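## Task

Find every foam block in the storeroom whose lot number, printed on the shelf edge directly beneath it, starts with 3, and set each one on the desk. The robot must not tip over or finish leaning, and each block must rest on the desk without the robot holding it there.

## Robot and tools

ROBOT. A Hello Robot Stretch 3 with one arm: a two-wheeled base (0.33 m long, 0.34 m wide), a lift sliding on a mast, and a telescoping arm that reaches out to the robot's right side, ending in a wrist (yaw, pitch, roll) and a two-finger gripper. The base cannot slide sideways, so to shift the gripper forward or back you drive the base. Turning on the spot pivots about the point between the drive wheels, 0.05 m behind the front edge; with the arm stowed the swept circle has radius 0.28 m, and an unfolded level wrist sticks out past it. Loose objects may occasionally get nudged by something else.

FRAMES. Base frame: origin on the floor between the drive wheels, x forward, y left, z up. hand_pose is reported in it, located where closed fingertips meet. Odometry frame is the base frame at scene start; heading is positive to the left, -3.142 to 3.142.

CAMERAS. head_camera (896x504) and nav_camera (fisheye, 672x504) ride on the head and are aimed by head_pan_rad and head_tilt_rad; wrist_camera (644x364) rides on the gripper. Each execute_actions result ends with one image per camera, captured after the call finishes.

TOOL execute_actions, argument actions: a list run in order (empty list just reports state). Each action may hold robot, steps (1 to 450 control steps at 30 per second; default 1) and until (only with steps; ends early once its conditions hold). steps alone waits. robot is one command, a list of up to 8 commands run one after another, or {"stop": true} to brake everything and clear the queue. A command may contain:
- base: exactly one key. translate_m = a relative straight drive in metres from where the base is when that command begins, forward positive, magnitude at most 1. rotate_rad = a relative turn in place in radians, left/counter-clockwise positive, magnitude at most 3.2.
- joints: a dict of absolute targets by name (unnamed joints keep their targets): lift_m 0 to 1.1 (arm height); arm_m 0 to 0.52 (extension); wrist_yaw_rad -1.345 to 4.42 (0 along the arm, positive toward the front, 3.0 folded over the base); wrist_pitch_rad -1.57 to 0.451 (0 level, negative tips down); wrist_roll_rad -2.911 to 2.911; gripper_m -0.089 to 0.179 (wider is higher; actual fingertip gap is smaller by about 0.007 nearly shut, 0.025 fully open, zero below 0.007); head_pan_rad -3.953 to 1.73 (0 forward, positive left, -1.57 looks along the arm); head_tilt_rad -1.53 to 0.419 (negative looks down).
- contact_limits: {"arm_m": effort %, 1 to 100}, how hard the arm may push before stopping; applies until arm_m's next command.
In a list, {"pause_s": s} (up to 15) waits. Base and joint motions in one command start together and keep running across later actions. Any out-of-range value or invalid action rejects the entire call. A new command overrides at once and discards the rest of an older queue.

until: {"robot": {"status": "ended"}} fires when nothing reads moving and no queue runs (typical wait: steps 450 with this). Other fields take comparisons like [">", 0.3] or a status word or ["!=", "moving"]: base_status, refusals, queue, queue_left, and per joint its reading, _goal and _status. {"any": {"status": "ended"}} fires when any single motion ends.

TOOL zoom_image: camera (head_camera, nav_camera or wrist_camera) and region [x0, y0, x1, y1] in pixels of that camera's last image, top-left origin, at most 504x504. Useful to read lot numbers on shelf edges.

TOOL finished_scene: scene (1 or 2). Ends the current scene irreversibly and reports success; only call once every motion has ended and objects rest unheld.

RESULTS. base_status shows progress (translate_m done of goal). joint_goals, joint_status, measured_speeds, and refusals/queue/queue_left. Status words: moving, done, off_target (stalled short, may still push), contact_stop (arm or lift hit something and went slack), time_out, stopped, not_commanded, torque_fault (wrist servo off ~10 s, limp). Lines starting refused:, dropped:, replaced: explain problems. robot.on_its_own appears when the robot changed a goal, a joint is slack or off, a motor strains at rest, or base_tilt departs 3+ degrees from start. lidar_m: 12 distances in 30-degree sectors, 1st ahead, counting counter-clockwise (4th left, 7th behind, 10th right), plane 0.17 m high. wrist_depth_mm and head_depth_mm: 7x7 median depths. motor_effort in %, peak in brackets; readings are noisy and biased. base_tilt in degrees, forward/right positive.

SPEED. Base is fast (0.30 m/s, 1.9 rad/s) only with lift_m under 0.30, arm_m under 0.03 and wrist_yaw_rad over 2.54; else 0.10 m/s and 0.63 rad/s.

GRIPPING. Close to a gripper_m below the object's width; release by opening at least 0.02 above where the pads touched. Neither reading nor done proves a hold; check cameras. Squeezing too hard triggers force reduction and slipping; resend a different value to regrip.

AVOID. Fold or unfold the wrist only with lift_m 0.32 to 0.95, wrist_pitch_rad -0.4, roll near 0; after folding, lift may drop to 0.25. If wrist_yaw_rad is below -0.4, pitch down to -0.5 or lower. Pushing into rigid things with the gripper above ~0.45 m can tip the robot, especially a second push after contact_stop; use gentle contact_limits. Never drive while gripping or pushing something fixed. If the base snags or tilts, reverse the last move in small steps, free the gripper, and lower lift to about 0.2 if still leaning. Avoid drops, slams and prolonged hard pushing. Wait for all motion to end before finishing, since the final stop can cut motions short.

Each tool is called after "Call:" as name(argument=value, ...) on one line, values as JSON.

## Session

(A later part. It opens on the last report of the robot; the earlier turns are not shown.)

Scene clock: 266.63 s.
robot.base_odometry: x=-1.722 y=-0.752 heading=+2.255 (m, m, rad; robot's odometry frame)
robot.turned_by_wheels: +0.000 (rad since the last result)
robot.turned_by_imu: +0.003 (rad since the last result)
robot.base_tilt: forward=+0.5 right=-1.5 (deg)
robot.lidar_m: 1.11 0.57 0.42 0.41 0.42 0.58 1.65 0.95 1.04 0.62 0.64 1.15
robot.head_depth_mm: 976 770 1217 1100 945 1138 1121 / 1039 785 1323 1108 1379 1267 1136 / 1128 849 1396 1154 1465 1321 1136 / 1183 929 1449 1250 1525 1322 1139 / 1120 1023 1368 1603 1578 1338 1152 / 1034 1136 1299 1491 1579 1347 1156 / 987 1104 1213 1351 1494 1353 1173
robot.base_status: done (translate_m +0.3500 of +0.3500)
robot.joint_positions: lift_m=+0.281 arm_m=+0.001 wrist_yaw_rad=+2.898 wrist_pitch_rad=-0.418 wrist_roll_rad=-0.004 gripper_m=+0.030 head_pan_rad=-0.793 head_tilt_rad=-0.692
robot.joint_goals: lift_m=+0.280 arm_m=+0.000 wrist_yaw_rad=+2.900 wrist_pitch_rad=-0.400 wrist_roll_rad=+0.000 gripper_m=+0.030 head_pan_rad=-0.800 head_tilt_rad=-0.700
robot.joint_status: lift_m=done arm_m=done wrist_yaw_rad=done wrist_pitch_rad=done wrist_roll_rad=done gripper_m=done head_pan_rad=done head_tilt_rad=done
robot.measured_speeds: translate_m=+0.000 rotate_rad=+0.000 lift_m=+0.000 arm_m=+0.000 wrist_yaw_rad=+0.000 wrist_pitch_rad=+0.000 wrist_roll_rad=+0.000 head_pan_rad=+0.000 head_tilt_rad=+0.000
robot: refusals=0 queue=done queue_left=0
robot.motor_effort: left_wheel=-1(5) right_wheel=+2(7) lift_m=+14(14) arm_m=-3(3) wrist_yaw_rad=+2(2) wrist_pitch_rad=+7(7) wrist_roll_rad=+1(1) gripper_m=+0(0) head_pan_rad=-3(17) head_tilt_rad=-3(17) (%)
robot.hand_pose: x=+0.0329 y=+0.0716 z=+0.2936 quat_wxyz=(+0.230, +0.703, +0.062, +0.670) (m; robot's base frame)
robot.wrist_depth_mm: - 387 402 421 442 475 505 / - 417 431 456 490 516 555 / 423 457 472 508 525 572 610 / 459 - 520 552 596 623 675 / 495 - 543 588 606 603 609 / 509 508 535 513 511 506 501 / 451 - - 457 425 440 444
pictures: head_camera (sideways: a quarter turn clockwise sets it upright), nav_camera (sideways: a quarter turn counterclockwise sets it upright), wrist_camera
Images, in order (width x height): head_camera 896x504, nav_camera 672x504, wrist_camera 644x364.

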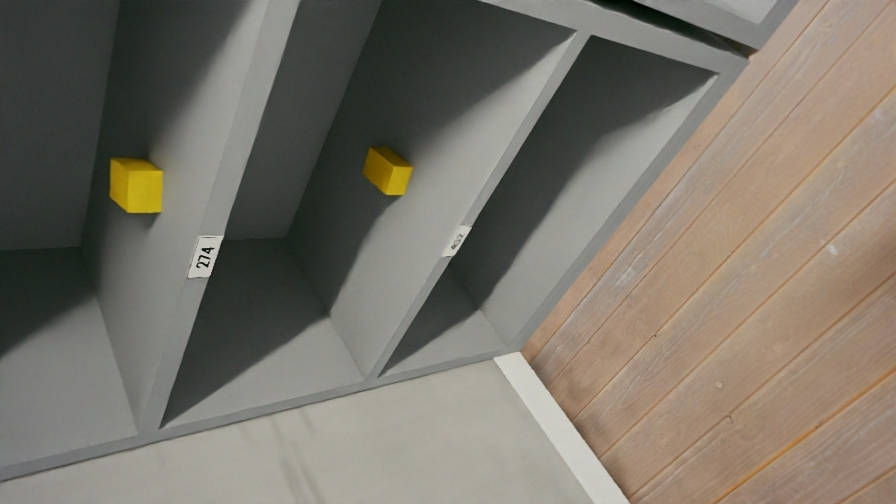

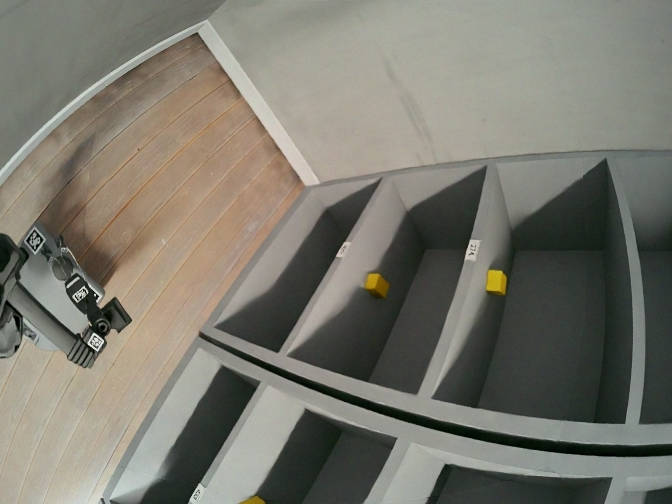

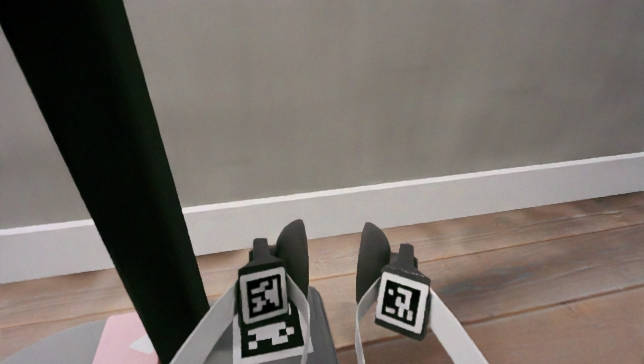

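Call:
execute_actions(actions=[{"robot":{"base":{"translate_m":-1.0},"joints":{"head_pan_rad":-1.6,"head_tilt_rad":-0.8,"lift_m":0.295,"wrist_yaw_rad":2.6}},"steps":450,"until":{"robot":{"translate_m":["<=",-0.78]}}},{"robot":{"base":{"translate_m":-1.0}},"steps":450,"until":{"robot":{"translate_m":["<=",-0.78]}}},{"robot":{"base":{"translate_m":-0.595}},"steps":450,"until":{"robot":{"translate_m":["<=",-0.33]}}},{"robot":{"joints":{"lift_m":0.62}},"steps":450,"until":{"robot":{"lift_m":[">",0.335]}}},{"robot":{"joints":{"wrist_yaw_rad":0.0,"gripper_m":0.175}},"steps":450,"until":{"robot":{"wrist_yaw_rad":["<",1.6]}}},{"robot":{"joints":{"arm_m":0.2}},"steps":450,"until":{"robot":{"status":"ended"}}}])

Scene clock: 294.53 s.
robot.base_odometry: x=-0.352 y=-2.431 heading=+2.255 (m, m, rad; robot's odometry frame)
robot.turned_by_wheels: +0.000 (rad since the last result)
robot.turned_by_imu: -0.013 (rad since the last result)
robot.base_tilt: forward=+0.3 right=-1.6 (deg)
robot.lidar_m: 1.62 0.58 0.43 0.41 0.42 0.58 1.51 1.57 0.76 1.06 0.72 1.46
robot.head_depth_mm: 848 630 1172 991 1320 1261 - / 861 643 1184 998 - 1255 1106 / 858 649 1177 1010 - 1259 1109 / 854 635 1175 1013 1357 1266 1116 / 865 642 1186 1025 1367 1279 1124 / 857 652 1187 1040 1338 1282 1125 / 857 659 1121 1009 1104 1279 1138
robot.base_status: done (translate_m -0.5950 of -0.5950)
robot.joint_positions: lift_m=+0.619 arm_m=+0.200 wrist_yaw_rad=+0.002 wrist_pitch_rad=-0.417 wrist_roll_rad=-0.004 gripper_m=+0.175 head_pan_rad=-1.593 head_tilt_rad=-0.790
robot.joint_goals: lift_m=+0.620 arm_m=+0.200 wrist_yaw_rad=+0.000 wrist_pitch_rad=-0.400 wrist_roll_rad=+0.000 gripper_m=+0.175 head_pan_rad=-1.600 head_tilt_rad=-0.800
robot.joint_status: lift_m=done arm_m=done wrist_yaw_rad=done wrist_pitch_rad=done wrist_roll_rad=done gripper_m=done head_pan_rad=done head_tilt_rad=done
robot.measured_speeds: translate_m=+0.000 rotate_rad=+0.000 lift_m=+0.000 arm_m=+0.000 wrist_yaw_rad=+0.000 wrist_pitch_rad=+0.000 wrist_roll_rad=+0.000 head_pan_rad=+0.000 head_tilt_rad=+0.000
robot: refusals=0 queue=done queue_left=0
robot.motor_effort: left_wheel=+0(7) right_wheel=+0(5) lift_m=+61(64) arm_m=+4(2) wrist_yaw_rad=-3(4) wrist_pitch_rad=+7(7) wrist_roll_rad=+1(1) gripper_m=+0(85) head_pan_rad=-3(34) head_tilt_rad=-4(12) (%)
robot.hand_pose: x=-0.0210 y=-0.5692 z=+0.6320 quat_wxyz=(+0.693, +0.148, -0.690, -0.146) (m; robot's base frame)
robot.wrist_depth_mm: 509 576 566 559 559 560 537 / 505 615 620 603 613 598 544 / 469 504 500 505 509 508 494 / 389 388 387 358 386 395 394 / 317 329 318 319 317 317 321 / 273 266 268 269 268 269 276 / - 654 687 266 266 266 -
pictures: head_camera (sideways: a quarter turn clockwise sets it upright), nav_camera (sideways: a quarter turn counterclockwise sets it upright), wrist_camera
Images, in order (width x height): head_camera 896x504, nav_camera 672x504, wrist_camera 644x364.

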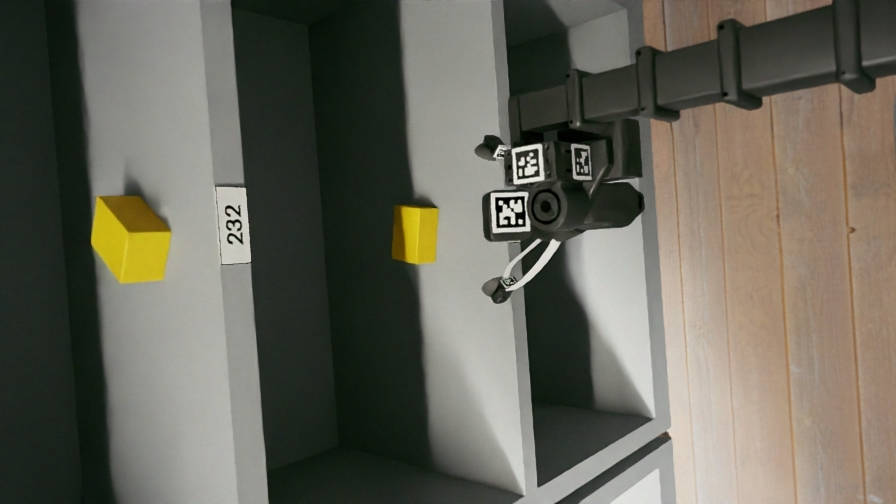

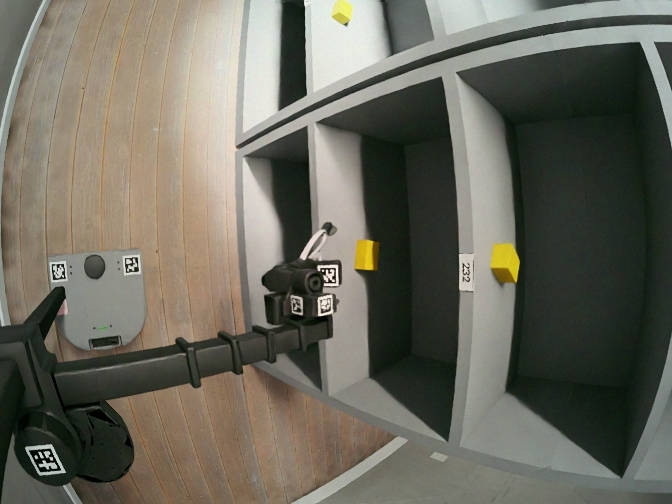

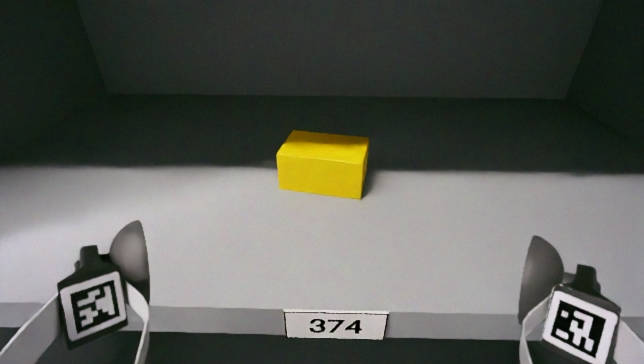

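Call:
execute_actions(actions=[{"robot":{"base":{"translate_m":0.053},"joints":{"wrist_yaw_rad":-0.16,"arm_m":0.416,"lift_m":0.572}},"steps":450,"until":{"robot":{"arm_m":[">",0.33]}}},{"robot":{"joints":{"lift_m":0.552}},"steps":450,"until":{"robot":{"status":"ended"}}}])

Scene clock: 315.43 s.
robot.base_odometry: x=-0.386 y=-2.390 heading=+2.255 (m, m, rad; robot's odometry frame)
robot.turned_by_wheels: +0.000 (rad since the last result)
robot.turned_by_imu: +0.001 (rad since the last result)
robot.base_tilt: forward=+0.6 right=-1.6 (deg)
robot.lidar_m: 1.62 0.58 0.43 0.41 0.42 0.58 1.57 1.63 0.79 1.06 0.70 1.42
robot.head_depth_mm: 850 631 1170 987 1353 1242 1111 / 860 642 1184 1010 1401 1232 1102 / 858 636 1181 - 1365 1263 1109 / 853 632 1181 1020 1379 1263 1120 / 866 639 1188 1029 1355 1275 1121 / 857 651 1184 1034 1265 1268 1134 / 857 658 967 936 1068 1293 1131
robot.base_status: done (translate_m +0.0530 of +0.0530)
robot.joint_positions: lift_m=+0.553 arm_m=+0.416 wrist_yaw_rad=-0.158 wrist_pitch_rad=-0.417 wrist_roll_rad=-0.004 gripper_m=+0.175 head_pan_rad=-1.593 head_tilt_rad=-0.790
robot.joint_goals: lift_m=+0.552 arm_m=+0.416 wrist_yaw_rad=-0.160 wrist_pitch_rad=-0.400 wrist_roll_rad=+0.000 gripper_m=+0.175 head_pan_rad=-1.600 head_tilt_rad=-0.800
robot.joint_status: lift_m=done arm_m=done wrist_yaw_rad=done wrist_pitch_rad=done wrist_roll_rad=done gripper_m=done head_pan_rad=done head_tilt_rad=done
robot.measured_speeds: translate_m=+0.000 rotate_rad=+0.000 lift_m=+0.000 arm_m=+0.000 wrist_yaw_rad=+0.000 wrist_pitch_rad=+0.000 wrist_roll_rad=+0.000 head_pan_rad=+0.000 head_tilt_rad=+0.000
robot: refusals=0 queue=done queue_left=0
robot.motor_effort: left_wheel=+0(3) right_wheel=+0(6) lift_m=+14(61) arm_m=+4(4) wrist_yaw_rad=-3(4) wrist_pitch_rad=+7(7) wrist_roll_rad=+1(1) gripper_m=+0(1) head_pan_rad=-3(3) head_tilt_rad=-4(4) (%)
robot.hand_pose: x=-0.0568 y=-0.7824 z=+0.5657 quat_wxyz=(+0.680, +0.092, -0.700, -0.201) (m; robot's base frame)
robot.wrist_depth_mm: 337 346 356 364 382 398 414 / 362 369 384 398 409 428 439 / 345 348 347 350 354 352 353 / 267 270 267 269 270 269 273 / 218 225 211 153 153 219 221 / 190 184 177 136 133 185 192 / - 160 155 152 148 160 -
pictures: head_camera (sideways: a quarter turn clockwise sets it upright), nav_camera (sideways: a quarter turn counterclockwise sets it upright), wrist_camera
Images, in order (width x height): head_camera 896x504, nav_camera 672x504, wrist_camera 644x364.

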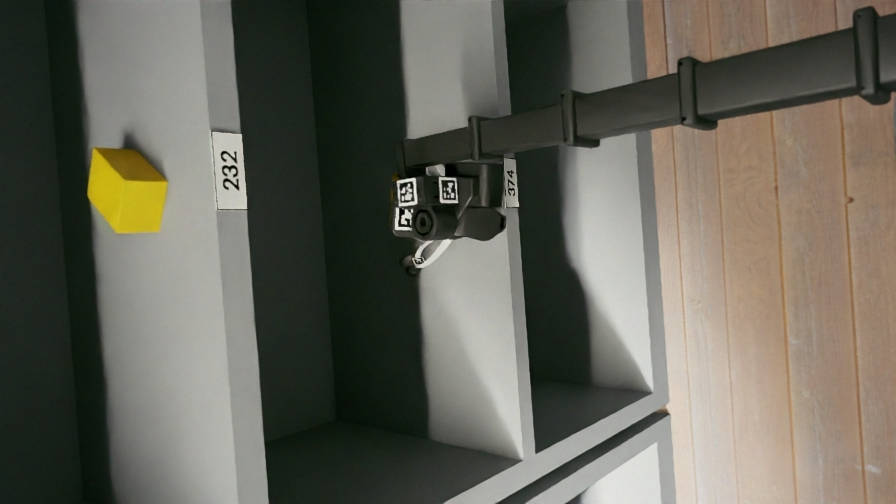

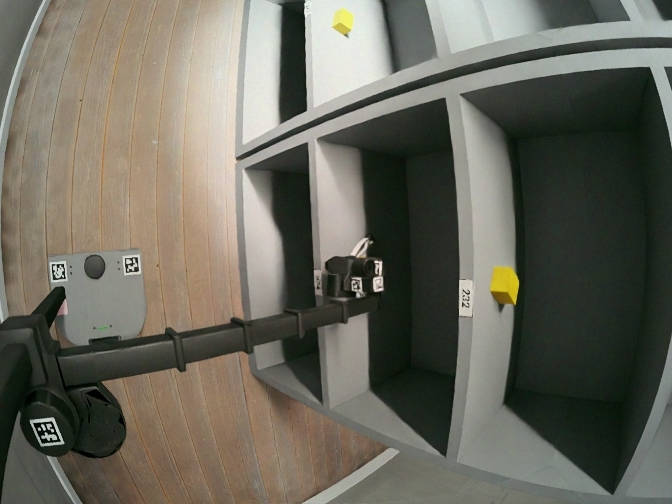

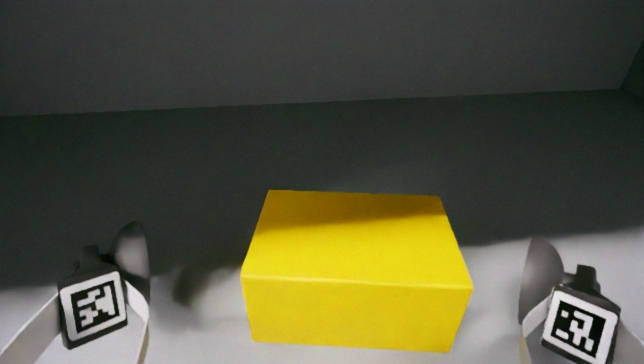

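Call:
execute_actions(actions=[{"robot":{"base":{"translate_m":-0.008},"joints":{"arm_m":0.423,"gripper_m":0.055}},"steps":450,"until":{"robot":{"status":"ended"}}},{"robot":{"joints":{"lift_m":0.585}},"steps":450,"until":{"robot":{"status":"ended"}}}])

Scene clock: 325.37 s.
robot.base_odometry: x=-0.381 y=-2.396 heading=+2.255 (m, m, rad; robot's odometry frame)
robot.turned_by_wheels: +0.000 (rad since the last result)
robot.turned_by_imu: +0.000 (rad since the last result)
robot.base_tilt: forward=+0.6 right=-1.3 (deg)
robot.lidar_m: 1.62 0.58 0.42 0.41 0.42 0.58 1.56 1.62 0.78 1.06 0.70 1.42
robot.head_depth_mm: 851 633 1177 994 1347 1249 - / 863 640 1186 1021 1374 1226 1101 / 853 638 1191 946 1373 1258 1108 / 851 629 1180 994 1378 1271 1111 / 863 642 1189 1030 1357 1278 1126 / 862 650 1192 1028 1290 1287 1131 / 859 661 984 950 1051 1288 1133
robot.base_status: done (translate_m -0.0080 of -0.0080)
robot.joint_positions: lift_m=+0.584 arm_m=+0.423 wrist_yaw_rad=-0.158 wrist_pitch_rad=-0.417 wrist_roll_rad=-0.004 gripper_m=+0.056 head_pan_rad=-1.593 head_tilt_rad=-0.790
robot.joint_goals: lift_m=+0.585 arm_m=+0.423 wrist_yaw_rad=-0.160 wrist_pitch_rad=-0.400 wrist_roll_rad=+0.000 gripper_m=+0.055 head_pan_rad=-1.600 head_tilt_rad=-0.800
robot.joint_status: lift_m=done arm_m=done wrist_yaw_rad=done wrist_pitch_rad=done wrist_roll_rad=done gripper_m=done head_pan_rad=done head_tilt_rad=done
robot.measured_speeds: translate_m=+0.000 rotate_rad=+0.000 lift_m=+0.000 arm_m=+0.000 wrist_yaw_rad=+0.000 wrist_pitch_rad=+0.000 wrist_roll_rad=+0.000 head_pan_rad=+0.000 head_tilt_rad=+0.000
robot: refusals=0 queue=done queue_left=0
robot.motor_effort: left_wheel=+0(4) right_wheel=+0(5) lift_m=+61(63) arm_m=+4(3) wrist_yaw_rad=-3(3) wrist_pitch_rad=+7(7) wrist_roll_rad=+1(1) gripper_m=-20(94) head_pan_rad=-2(3) head_tilt_rad=-4(4) (%)
robot.hand_pose: x=-0.0568 y=-0.7893 z=+0.5970 quat_wxyz=(+0.680, +0.092, -0.700, -0.201) (m; robot's base frame)
robot.wrist_depth_mm: 331 337 350 360 379 392 400 / 353 362 377 394 409 424 443 / 374 391 399 410 421 421 429 / 326 323 329 328 330 327 330 / 264 266 160 153 156 263 268 / 223 227 133 131 129 228 224 / 193 191 184 142 137 189 194
pictures: head_camera (sideways: a quarter turn clockwise sets it upright), nav_camera (sideways: a quarter turn counterclockwise sets it upright), wrist_camera
Images, in order (width x height): head_camera 896x504, nav_camera 672x504, wrist_camera 644x364.

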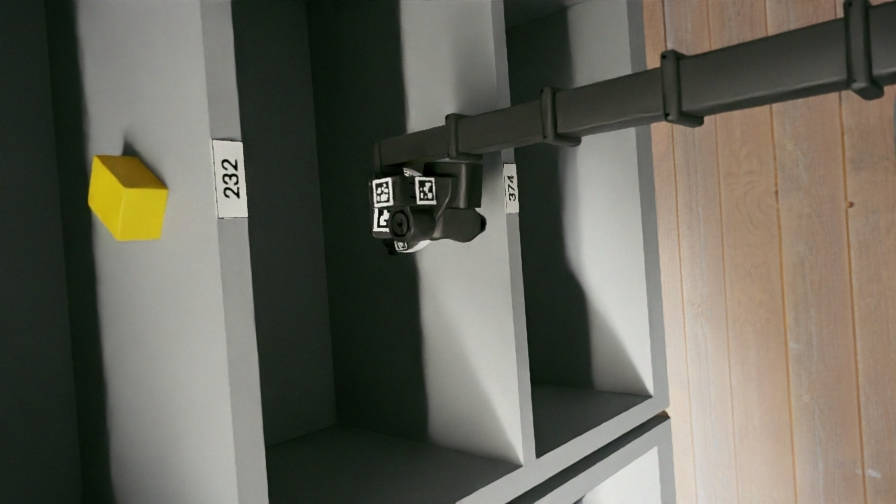

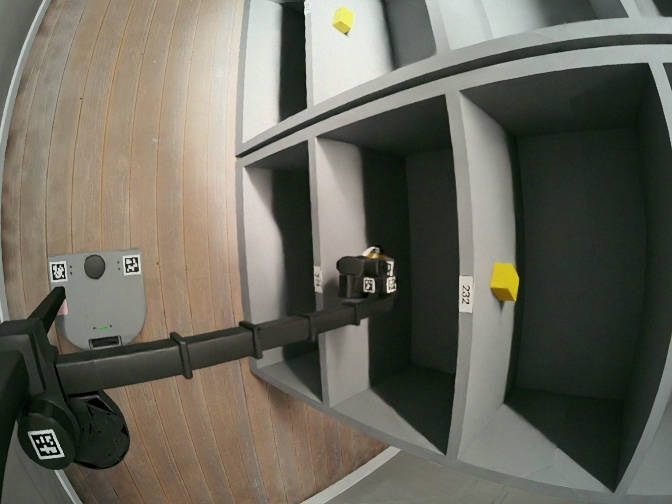

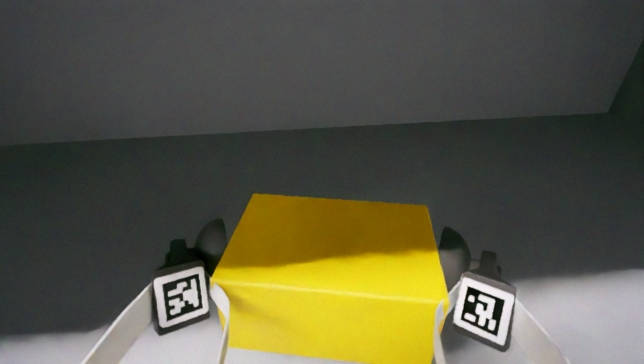

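Call:
execute_actions(actions=[{"robot":{"base":{"translate_m":-0.94},"joints":{"arm_m":0.0,"wrist_yaw_rad":2.65,"head_pan_rad":-3.1,"head_tilt_rad":-0.5}},"steps":450,"until":{"robot":{"arm_m":["<",0.22],"wrist_yaw_rad":[">",1.0]}}},{"robot":{"joints":{"lift_m":0.34}},"steps":450,"until":{"robot":{"wrist_yaw_rad":[">",2.55]}}},{"robot":{"joints":{"lift_m":0.29}},"steps":450,"until":{"robot":{"base_status":["!=","moving"]}}},{"robot":{"base":{"rotate_rad":1.65}},"steps":450,"until":{"robot":{"status":"ended"}}}])

Scene clock: 353.13 s.
robot.base_odometry: x=+0.214 y=-3.124 heading=-2.378 (m, m, rad; robot's odometry frame)
robot.turned_by_wheels: +1.650 (rad since the last result)
robot.turned_by_imu: +1.595 (rad since the last result)
robot.base_tilt: forward=+0.5 right=-1.6 (deg)
robot.lidar_m: 0.40 0.42 0.60 0.62 0.65 0.93 2.94 0.74 1.42 1.34 0.55 0.41
robot.head_depth_mm: 2649 2586 2644 2308 1825 1458 1221 / 2781 3120 3371 2447 1831 1467 1229 / 2853 3139 3402 2472 1858 1479 1243 / 2881 3092 3413 2495 1858 1489 1248 / 2867 3136 3430 2572 1877 1491 1249 / 2966 3118 3241 1187 1185 1193 1189 / 894 890 889 888 888 991 1211
robot.base_status: done (rotate_rad +1.6499 of +1.6500)
robot.joint_positions: lift_m=+0.291 arm_m=+0.001 wrist_yaw_rad=+2.648 wrist_pitch_rad=-0.418 wrist_roll_rad=-0.004 gripper_m=+0.056 head_pan_rad=-3.093 head_tilt_rad=-0.506
robot.joint_goals: lift_m=+0.290 arm_m=+0.000 wrist_yaw_rad=+2.650 wrist_pitch_rad=-0.400 wrist_roll_rad=+0.000 gripper_m=+0.055 head_pan_rad=-3.100 head_tilt_rad=-0.500
robot.joint_status: lift_m=done arm_m=done wrist_yaw_rad=done wrist_pitch_rad=done wrist_roll_rad=done gripper_m=done head_pan_rad=done head_tilt_rad=done
robot.measured_speeds: translate_m=+0.000 rotate_rad=+0.000 lift_m=+0.000 arm_m=+0.000 wrist_yaw_rad=+0.000 wrist_pitch_rad=+0.000 wrist_roll_rad=+0.000 head_pan_rad=+0.000 head_tilt_rad=+0.000
robot: refusals=0 queue=done queue_left=0
robot.motor_effort: left_wheel=-1(6) right_wheel=+2(10) lift_m=+15(61) arm_m=-4(5) wrist_yaw_rad=+3(2) wrist_pitch_rad=+7(7) wrist_roll_rad=+1(1) gripper_m=-20(19) head_pan_rad=-3(40) head_tilt_rad=+3(20) (%)
robot.hand_pose: x=+0.0852 y=+0.0513 z=+0.3035 quat_wxyz=(+0.312, +0.705, -0.026, +0.636) (m; robot's base frame)
robot.wrist_depth_mm: 510 552 603 660 540 398 313 / 545 578 652 747 565 412 325 / 582 642 717 773 588 432 332 / 620 675 729 774 631 449 341 / 627 632 160 154 157 455 359 / - 520 133 131 128 440 368 / - - 147 142 137 432 368
pictures: head_camera (sideways: a quarter turn clockwise sets it upright), nav_camera (sideways: a quarter turn counterclockwise sets it upright), wrist_camera
Images, in order (width x height): head_camera 896x504, nav_camera 672x504, wrist_camera 644x364.

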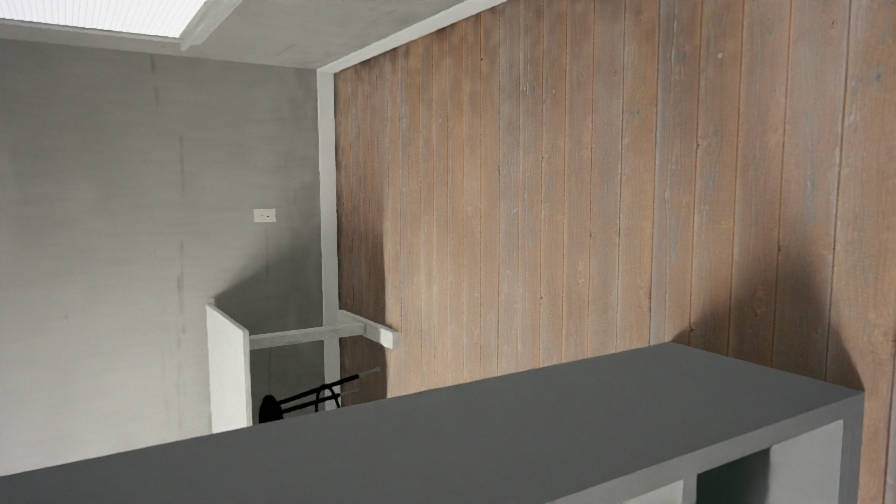

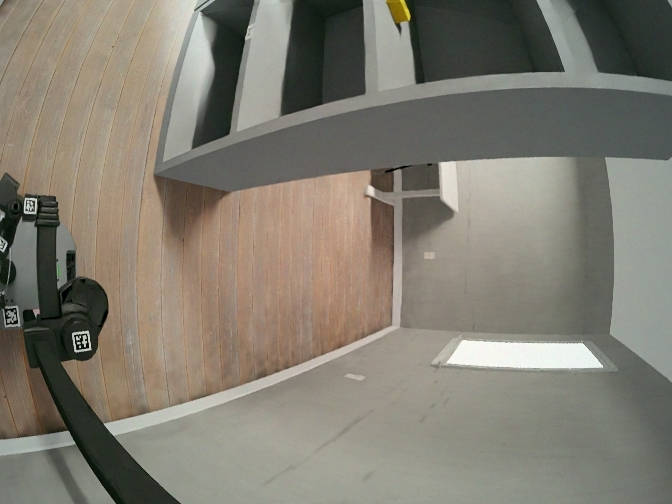

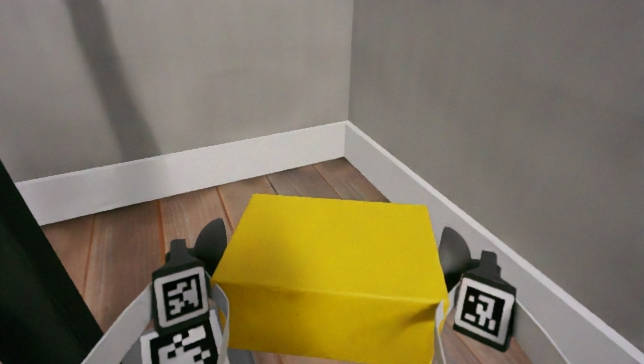

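Call:
execute_actions(actions=[{"robot":{"base":{"translate_m":-1.0},"joints":{"lift_m":0.296}},"steps":450,"until":{"robot":{"translate_m":["<=",-0.78]}}},{"robot":{"base":{"translate_m":-1.0}},"steps":450,"until":{"robot":{"translate_m":["<=",-0.78]}}},{"robot":{"base":{"translate_m":-1.0}},"steps":450,"until":{"robot":{"translate_m":["<=",-0.25]}}},{"robot":{"base":{"translate_m":-0.9},"joints":{"head_pan_rad":-1.6,"head_tilt_rad":-0.75}},"steps":450,"until":{"robot":{"translate_m":["<=",-0.31]}}},{"robot":{"joints":{"lift_m":0.775}},"steps":450,"until":{"robot":{"lift_m":[">",0.34]}}},{"robot":{"joints":{"wrist_yaw_rad":0.0}},"steps":450,"until":{"robot":{"lift_m":[">",0.725]}}},{"robot":{"joints":{"arm_m":0.25}},"steps":450,"until":{"robot":{"status":"ended"}}}])

Scene clock: 387.90 s.
robot.base_odometry: x=+2.182 y=-1.239 heading=-2.378 (m, m, rad; robot's odometry frame)
robot.turned_by_wheels: +0.000 (rad since the last result)
robot.turned_by_imu: -0.017 (rad since the last result)
robot.base_tilt: forward=+0.4 right=-1.5 (deg)
robot.lidar_m: 1.67 1.00 0.74 0.72 0.75 0.69 0.66 0.69 0.65 0.86 2.27 1.69
robot.head_depth_mm: 1786 1313 984 791 - - 1092 / 2459 1325 993 - 1411 1248 1117 / 3440 1338 1015 - 1464 1277 1125 / 3350 1375 1018 758 1482 1298 1132 / 3565 2866 1109 835 1498 1302 1131 / 3265 3267 2369 1888 1548 1311 1138 / 3372 3297 2442 1898 1563 1317 1142
robot.base_status: done (translate_m -0.9000 of -0.9000)
robot.joint_positions: lift_m=+0.774 arm_m=+0.250 wrist_yaw_rad=+0.002 wrist_pitch_rad=-0.419 wrist_roll_rad=-0.004 gripper_m=+0.056 head_pan_rad=-1.607 head_tilt_rad=-0.741
robot.joint_goals: lift_m=+0.775 arm_m=+0.250 wrist_yaw_rad=+0.000 wrist_pitch_rad=-0.400 wrist_roll_rad=+0.000 gripper_m=+0.055 head_pan_rad=-1.600 head_tilt_rad=-0.750
robot.joint_status: lift_m=done arm_m=done wrist_yaw_rad=done wrist_pitch_rad=done wrist_roll_rad=done gripper_m=done head_pan_rad=done head_tilt_rad=done
robot.measured_speeds: translate_m=+0.000 rotate_rad=+0.000 lift_m=+0.000 arm_m=+0.000 wrist_yaw_rad=+0.000 wrist_pitch_rad=+0.000 wrist_roll_rad=+0.000 head_pan_rad=+0.000 head_tilt_rad=+0.000
robot: refusals=0 queue=done queue_left=0
robot.motor_effort: left_wheel=-1(8) right_wheel=+1(3) lift_m=+61(65) arm_m=+4(3) wrist_yaw_rad=-3(6) wrist_pitch_rad=+7(8) wrist_roll_rad=+1(1) gripper_m=-20(20) head_pan_rad=+3(39) head_tilt_rad=-3(18) (%)
robot.hand_pose: x=-0.0211 y=-0.6190 z=+0.7867 quat_wxyz=(+0.693, +0.148, -0.690, -0.146) (m; robot's base frame)
robot.wrist_depth_mm: - - - - - - 856 / - - - 611 609 618 633 / - - 460 426 425 438 431 / - - 334 329 332 334 332 / - - 159 153 157 272 272 / - 242 133 131 128 233 228 / 940 194 187 142 138 192 196
pictures: head_camera (sideways: a quarter turn clockwise sets it upright), nav_camera (sideways: a quarter turn counterclockwise sets it upright), wrist_camera
Images, in order (width x height): head_camera 896x504, nav_camera 672x504, wrist_camera 644x364.

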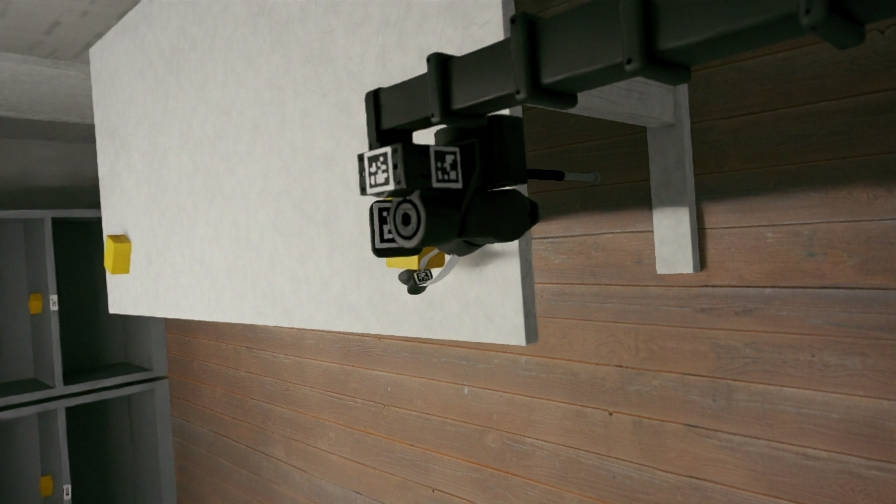

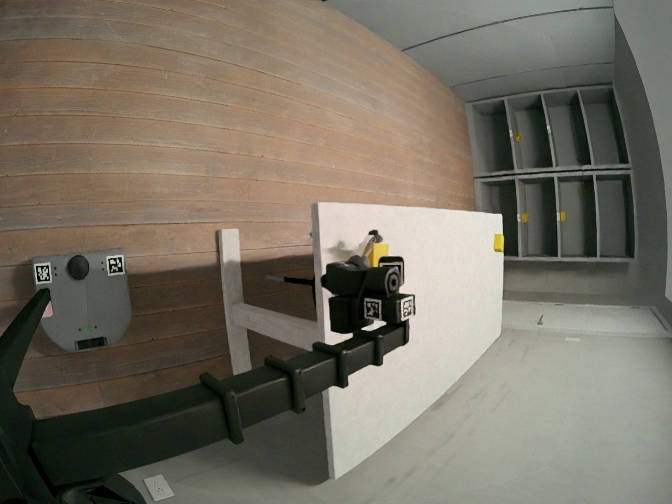

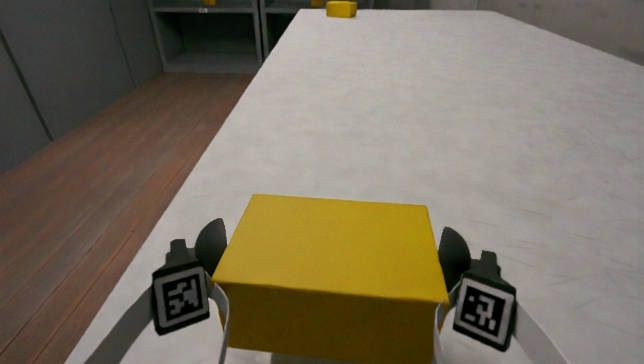

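Call:
execute_actions(actions=[{"robot":{"joints":{"lift_m":0.7395}},"steps":450,"until":{"robot":{"status":"ended"}}},{"robot":{"joints":{"gripper_m":0.15}},"steps":450,"until":{"robot":{"gripper_m":[">",0.135]}}},{"robot":{"joints":{"lift_m":0.76,"arm_m":0.17}},"steps":450,"until":{"robot":{"status":"ended"}}}])

Scene clock: 397.60 s.
robot.base_odometry: x=+2.182 y=-1.239 heading=-2.378 (m, m, rad; robot's odometry frame)
robot.turned_by_wheels: +0.000 (rad since the last result)
robot.turned_by_imu: +0.000 (rad since the last result)
robot.base_tilt: forward=+0.4 right=-1.6 (deg)
robot.lidar_m: 1.67 0.99 0.74 0.72 0.75 0.68 0.66 0.70 0.65 0.86 2.27 1.69
robot.head_depth_mm: 1773 1316 977 783 - - 1113 / 2426 1345 989 834 - 1260 1117 / 3408 1352 1004 841 - 1279 1121 / 3350 1368 1010 780 1476 1283 1129 / 3501 2875 1111 834 1487 1299 1134 / 3214 3235 2391 1862 1560 1319 1138 / 3348 3324 2391 1895 1546 1321 1150
robot.base_status: done (translate_m -0.9000 of -0.9000)
robot.joint_positions: lift_m=+0.759 arm_m=+0.170 wrist_yaw_rad=+0.002 wrist_pitch_rad=-0.418 wrist_roll_rad=-0.004 gripper_m=+0.150 head_pan_rad=-1.607 head_tilt_rad=-0.741
robot.joint_goals: lift_m=+0.760 arm_m=+0.170 wrist_yaw_rad=+0.000 wrist_pitch_rad=-0.400 wrist_roll_rad=+0.000 gripper_m=+0.150 head_pan_rad=-1.600 head_tilt_rad=-0.750
robot.joint_status: lift_m=done arm_m=done wrist_yaw_rad=done wrist_pitch_rad=done wrist_roll_rad=done gripper_m=done head_pan_rad=done head_tilt_rad=done
robot.measured_speeds: translate_m=+0.000 rotate_rad=+0.000 lift_m=+0.000 arm_m=+0.000 wrist_yaw_rad=+0.000 wrist_pitch_rad=+0.000 wrist_roll_rad=+0.000 head_pan_rad=+0.000 head_tilt_rad=+0.000
robot: refusals=0 queue=done queue_left=0
robot.motor_effort: left_wheel=+0(0) right_wheel=+0(1) lift_m=+61(62) arm_m=-4(6) wrist_yaw_rad=-2(2) wrist_pitch_rad=+7(7) wrist_roll_rad=+1(1) gripper_m=+0(82) head_pan_rad=+3(3) head_tilt_rad=-3(4) (%)
robot.hand_pose: x=-0.0211 y=-0.5396 z=+0.7718 quat_wxyz=(+0.693, +0.148, -0.690, -0.146) (m; robot's base frame)
robot.wrist_depth_mm: - - - 976 978 969 831 / - - - 568 575 571 562 / - - 423 397 395 396 400 / - - 304 224 293 306 309 / - - 248 216 242 249 250 / - - 211 209 210 211 211 / 963 176 181 182 182 177 187
pictures: head_camera (sideways: a quarter turn clockwise sets it upright), nav_camera (sideways: a quarter turn counterclockwise sets it upright), wrist_camera
Images, in order (width x height): head_camera 896x504, nav_camera 672x504, wrist_camera 644x364.

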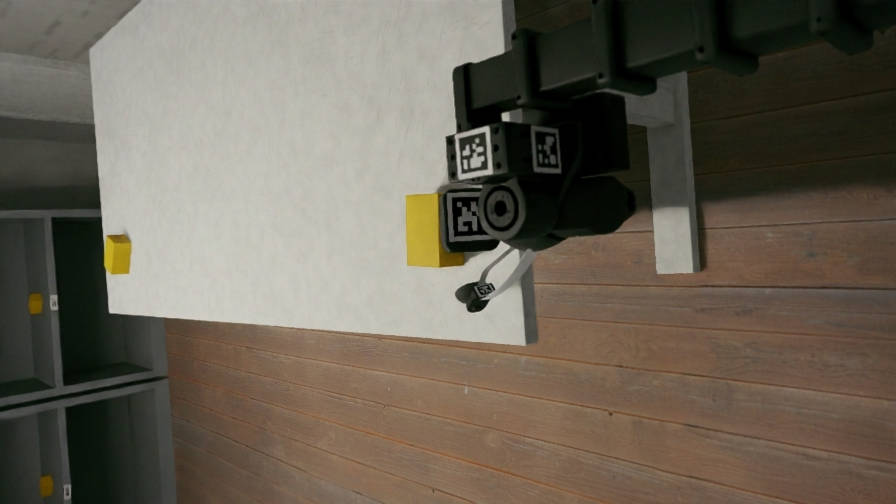

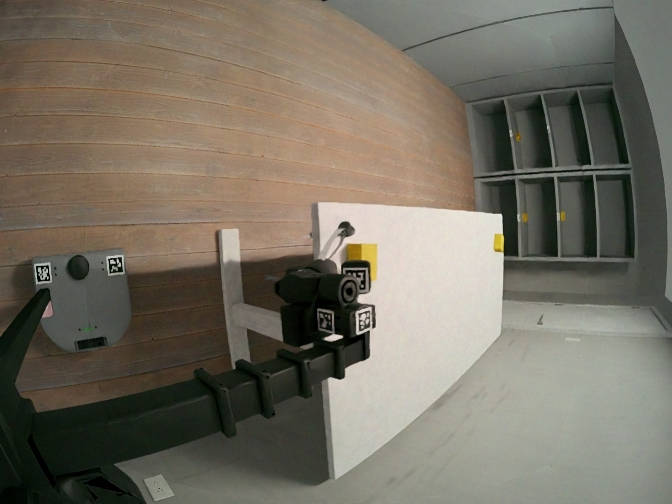

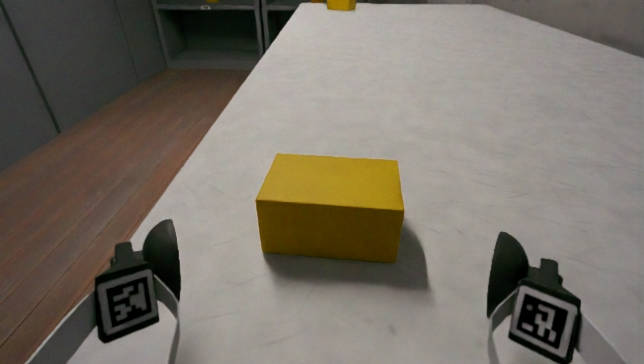

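Both target blocks are on the desk and released.

Call:
finished_scene(scene=2)

The scene is finished: the task was done.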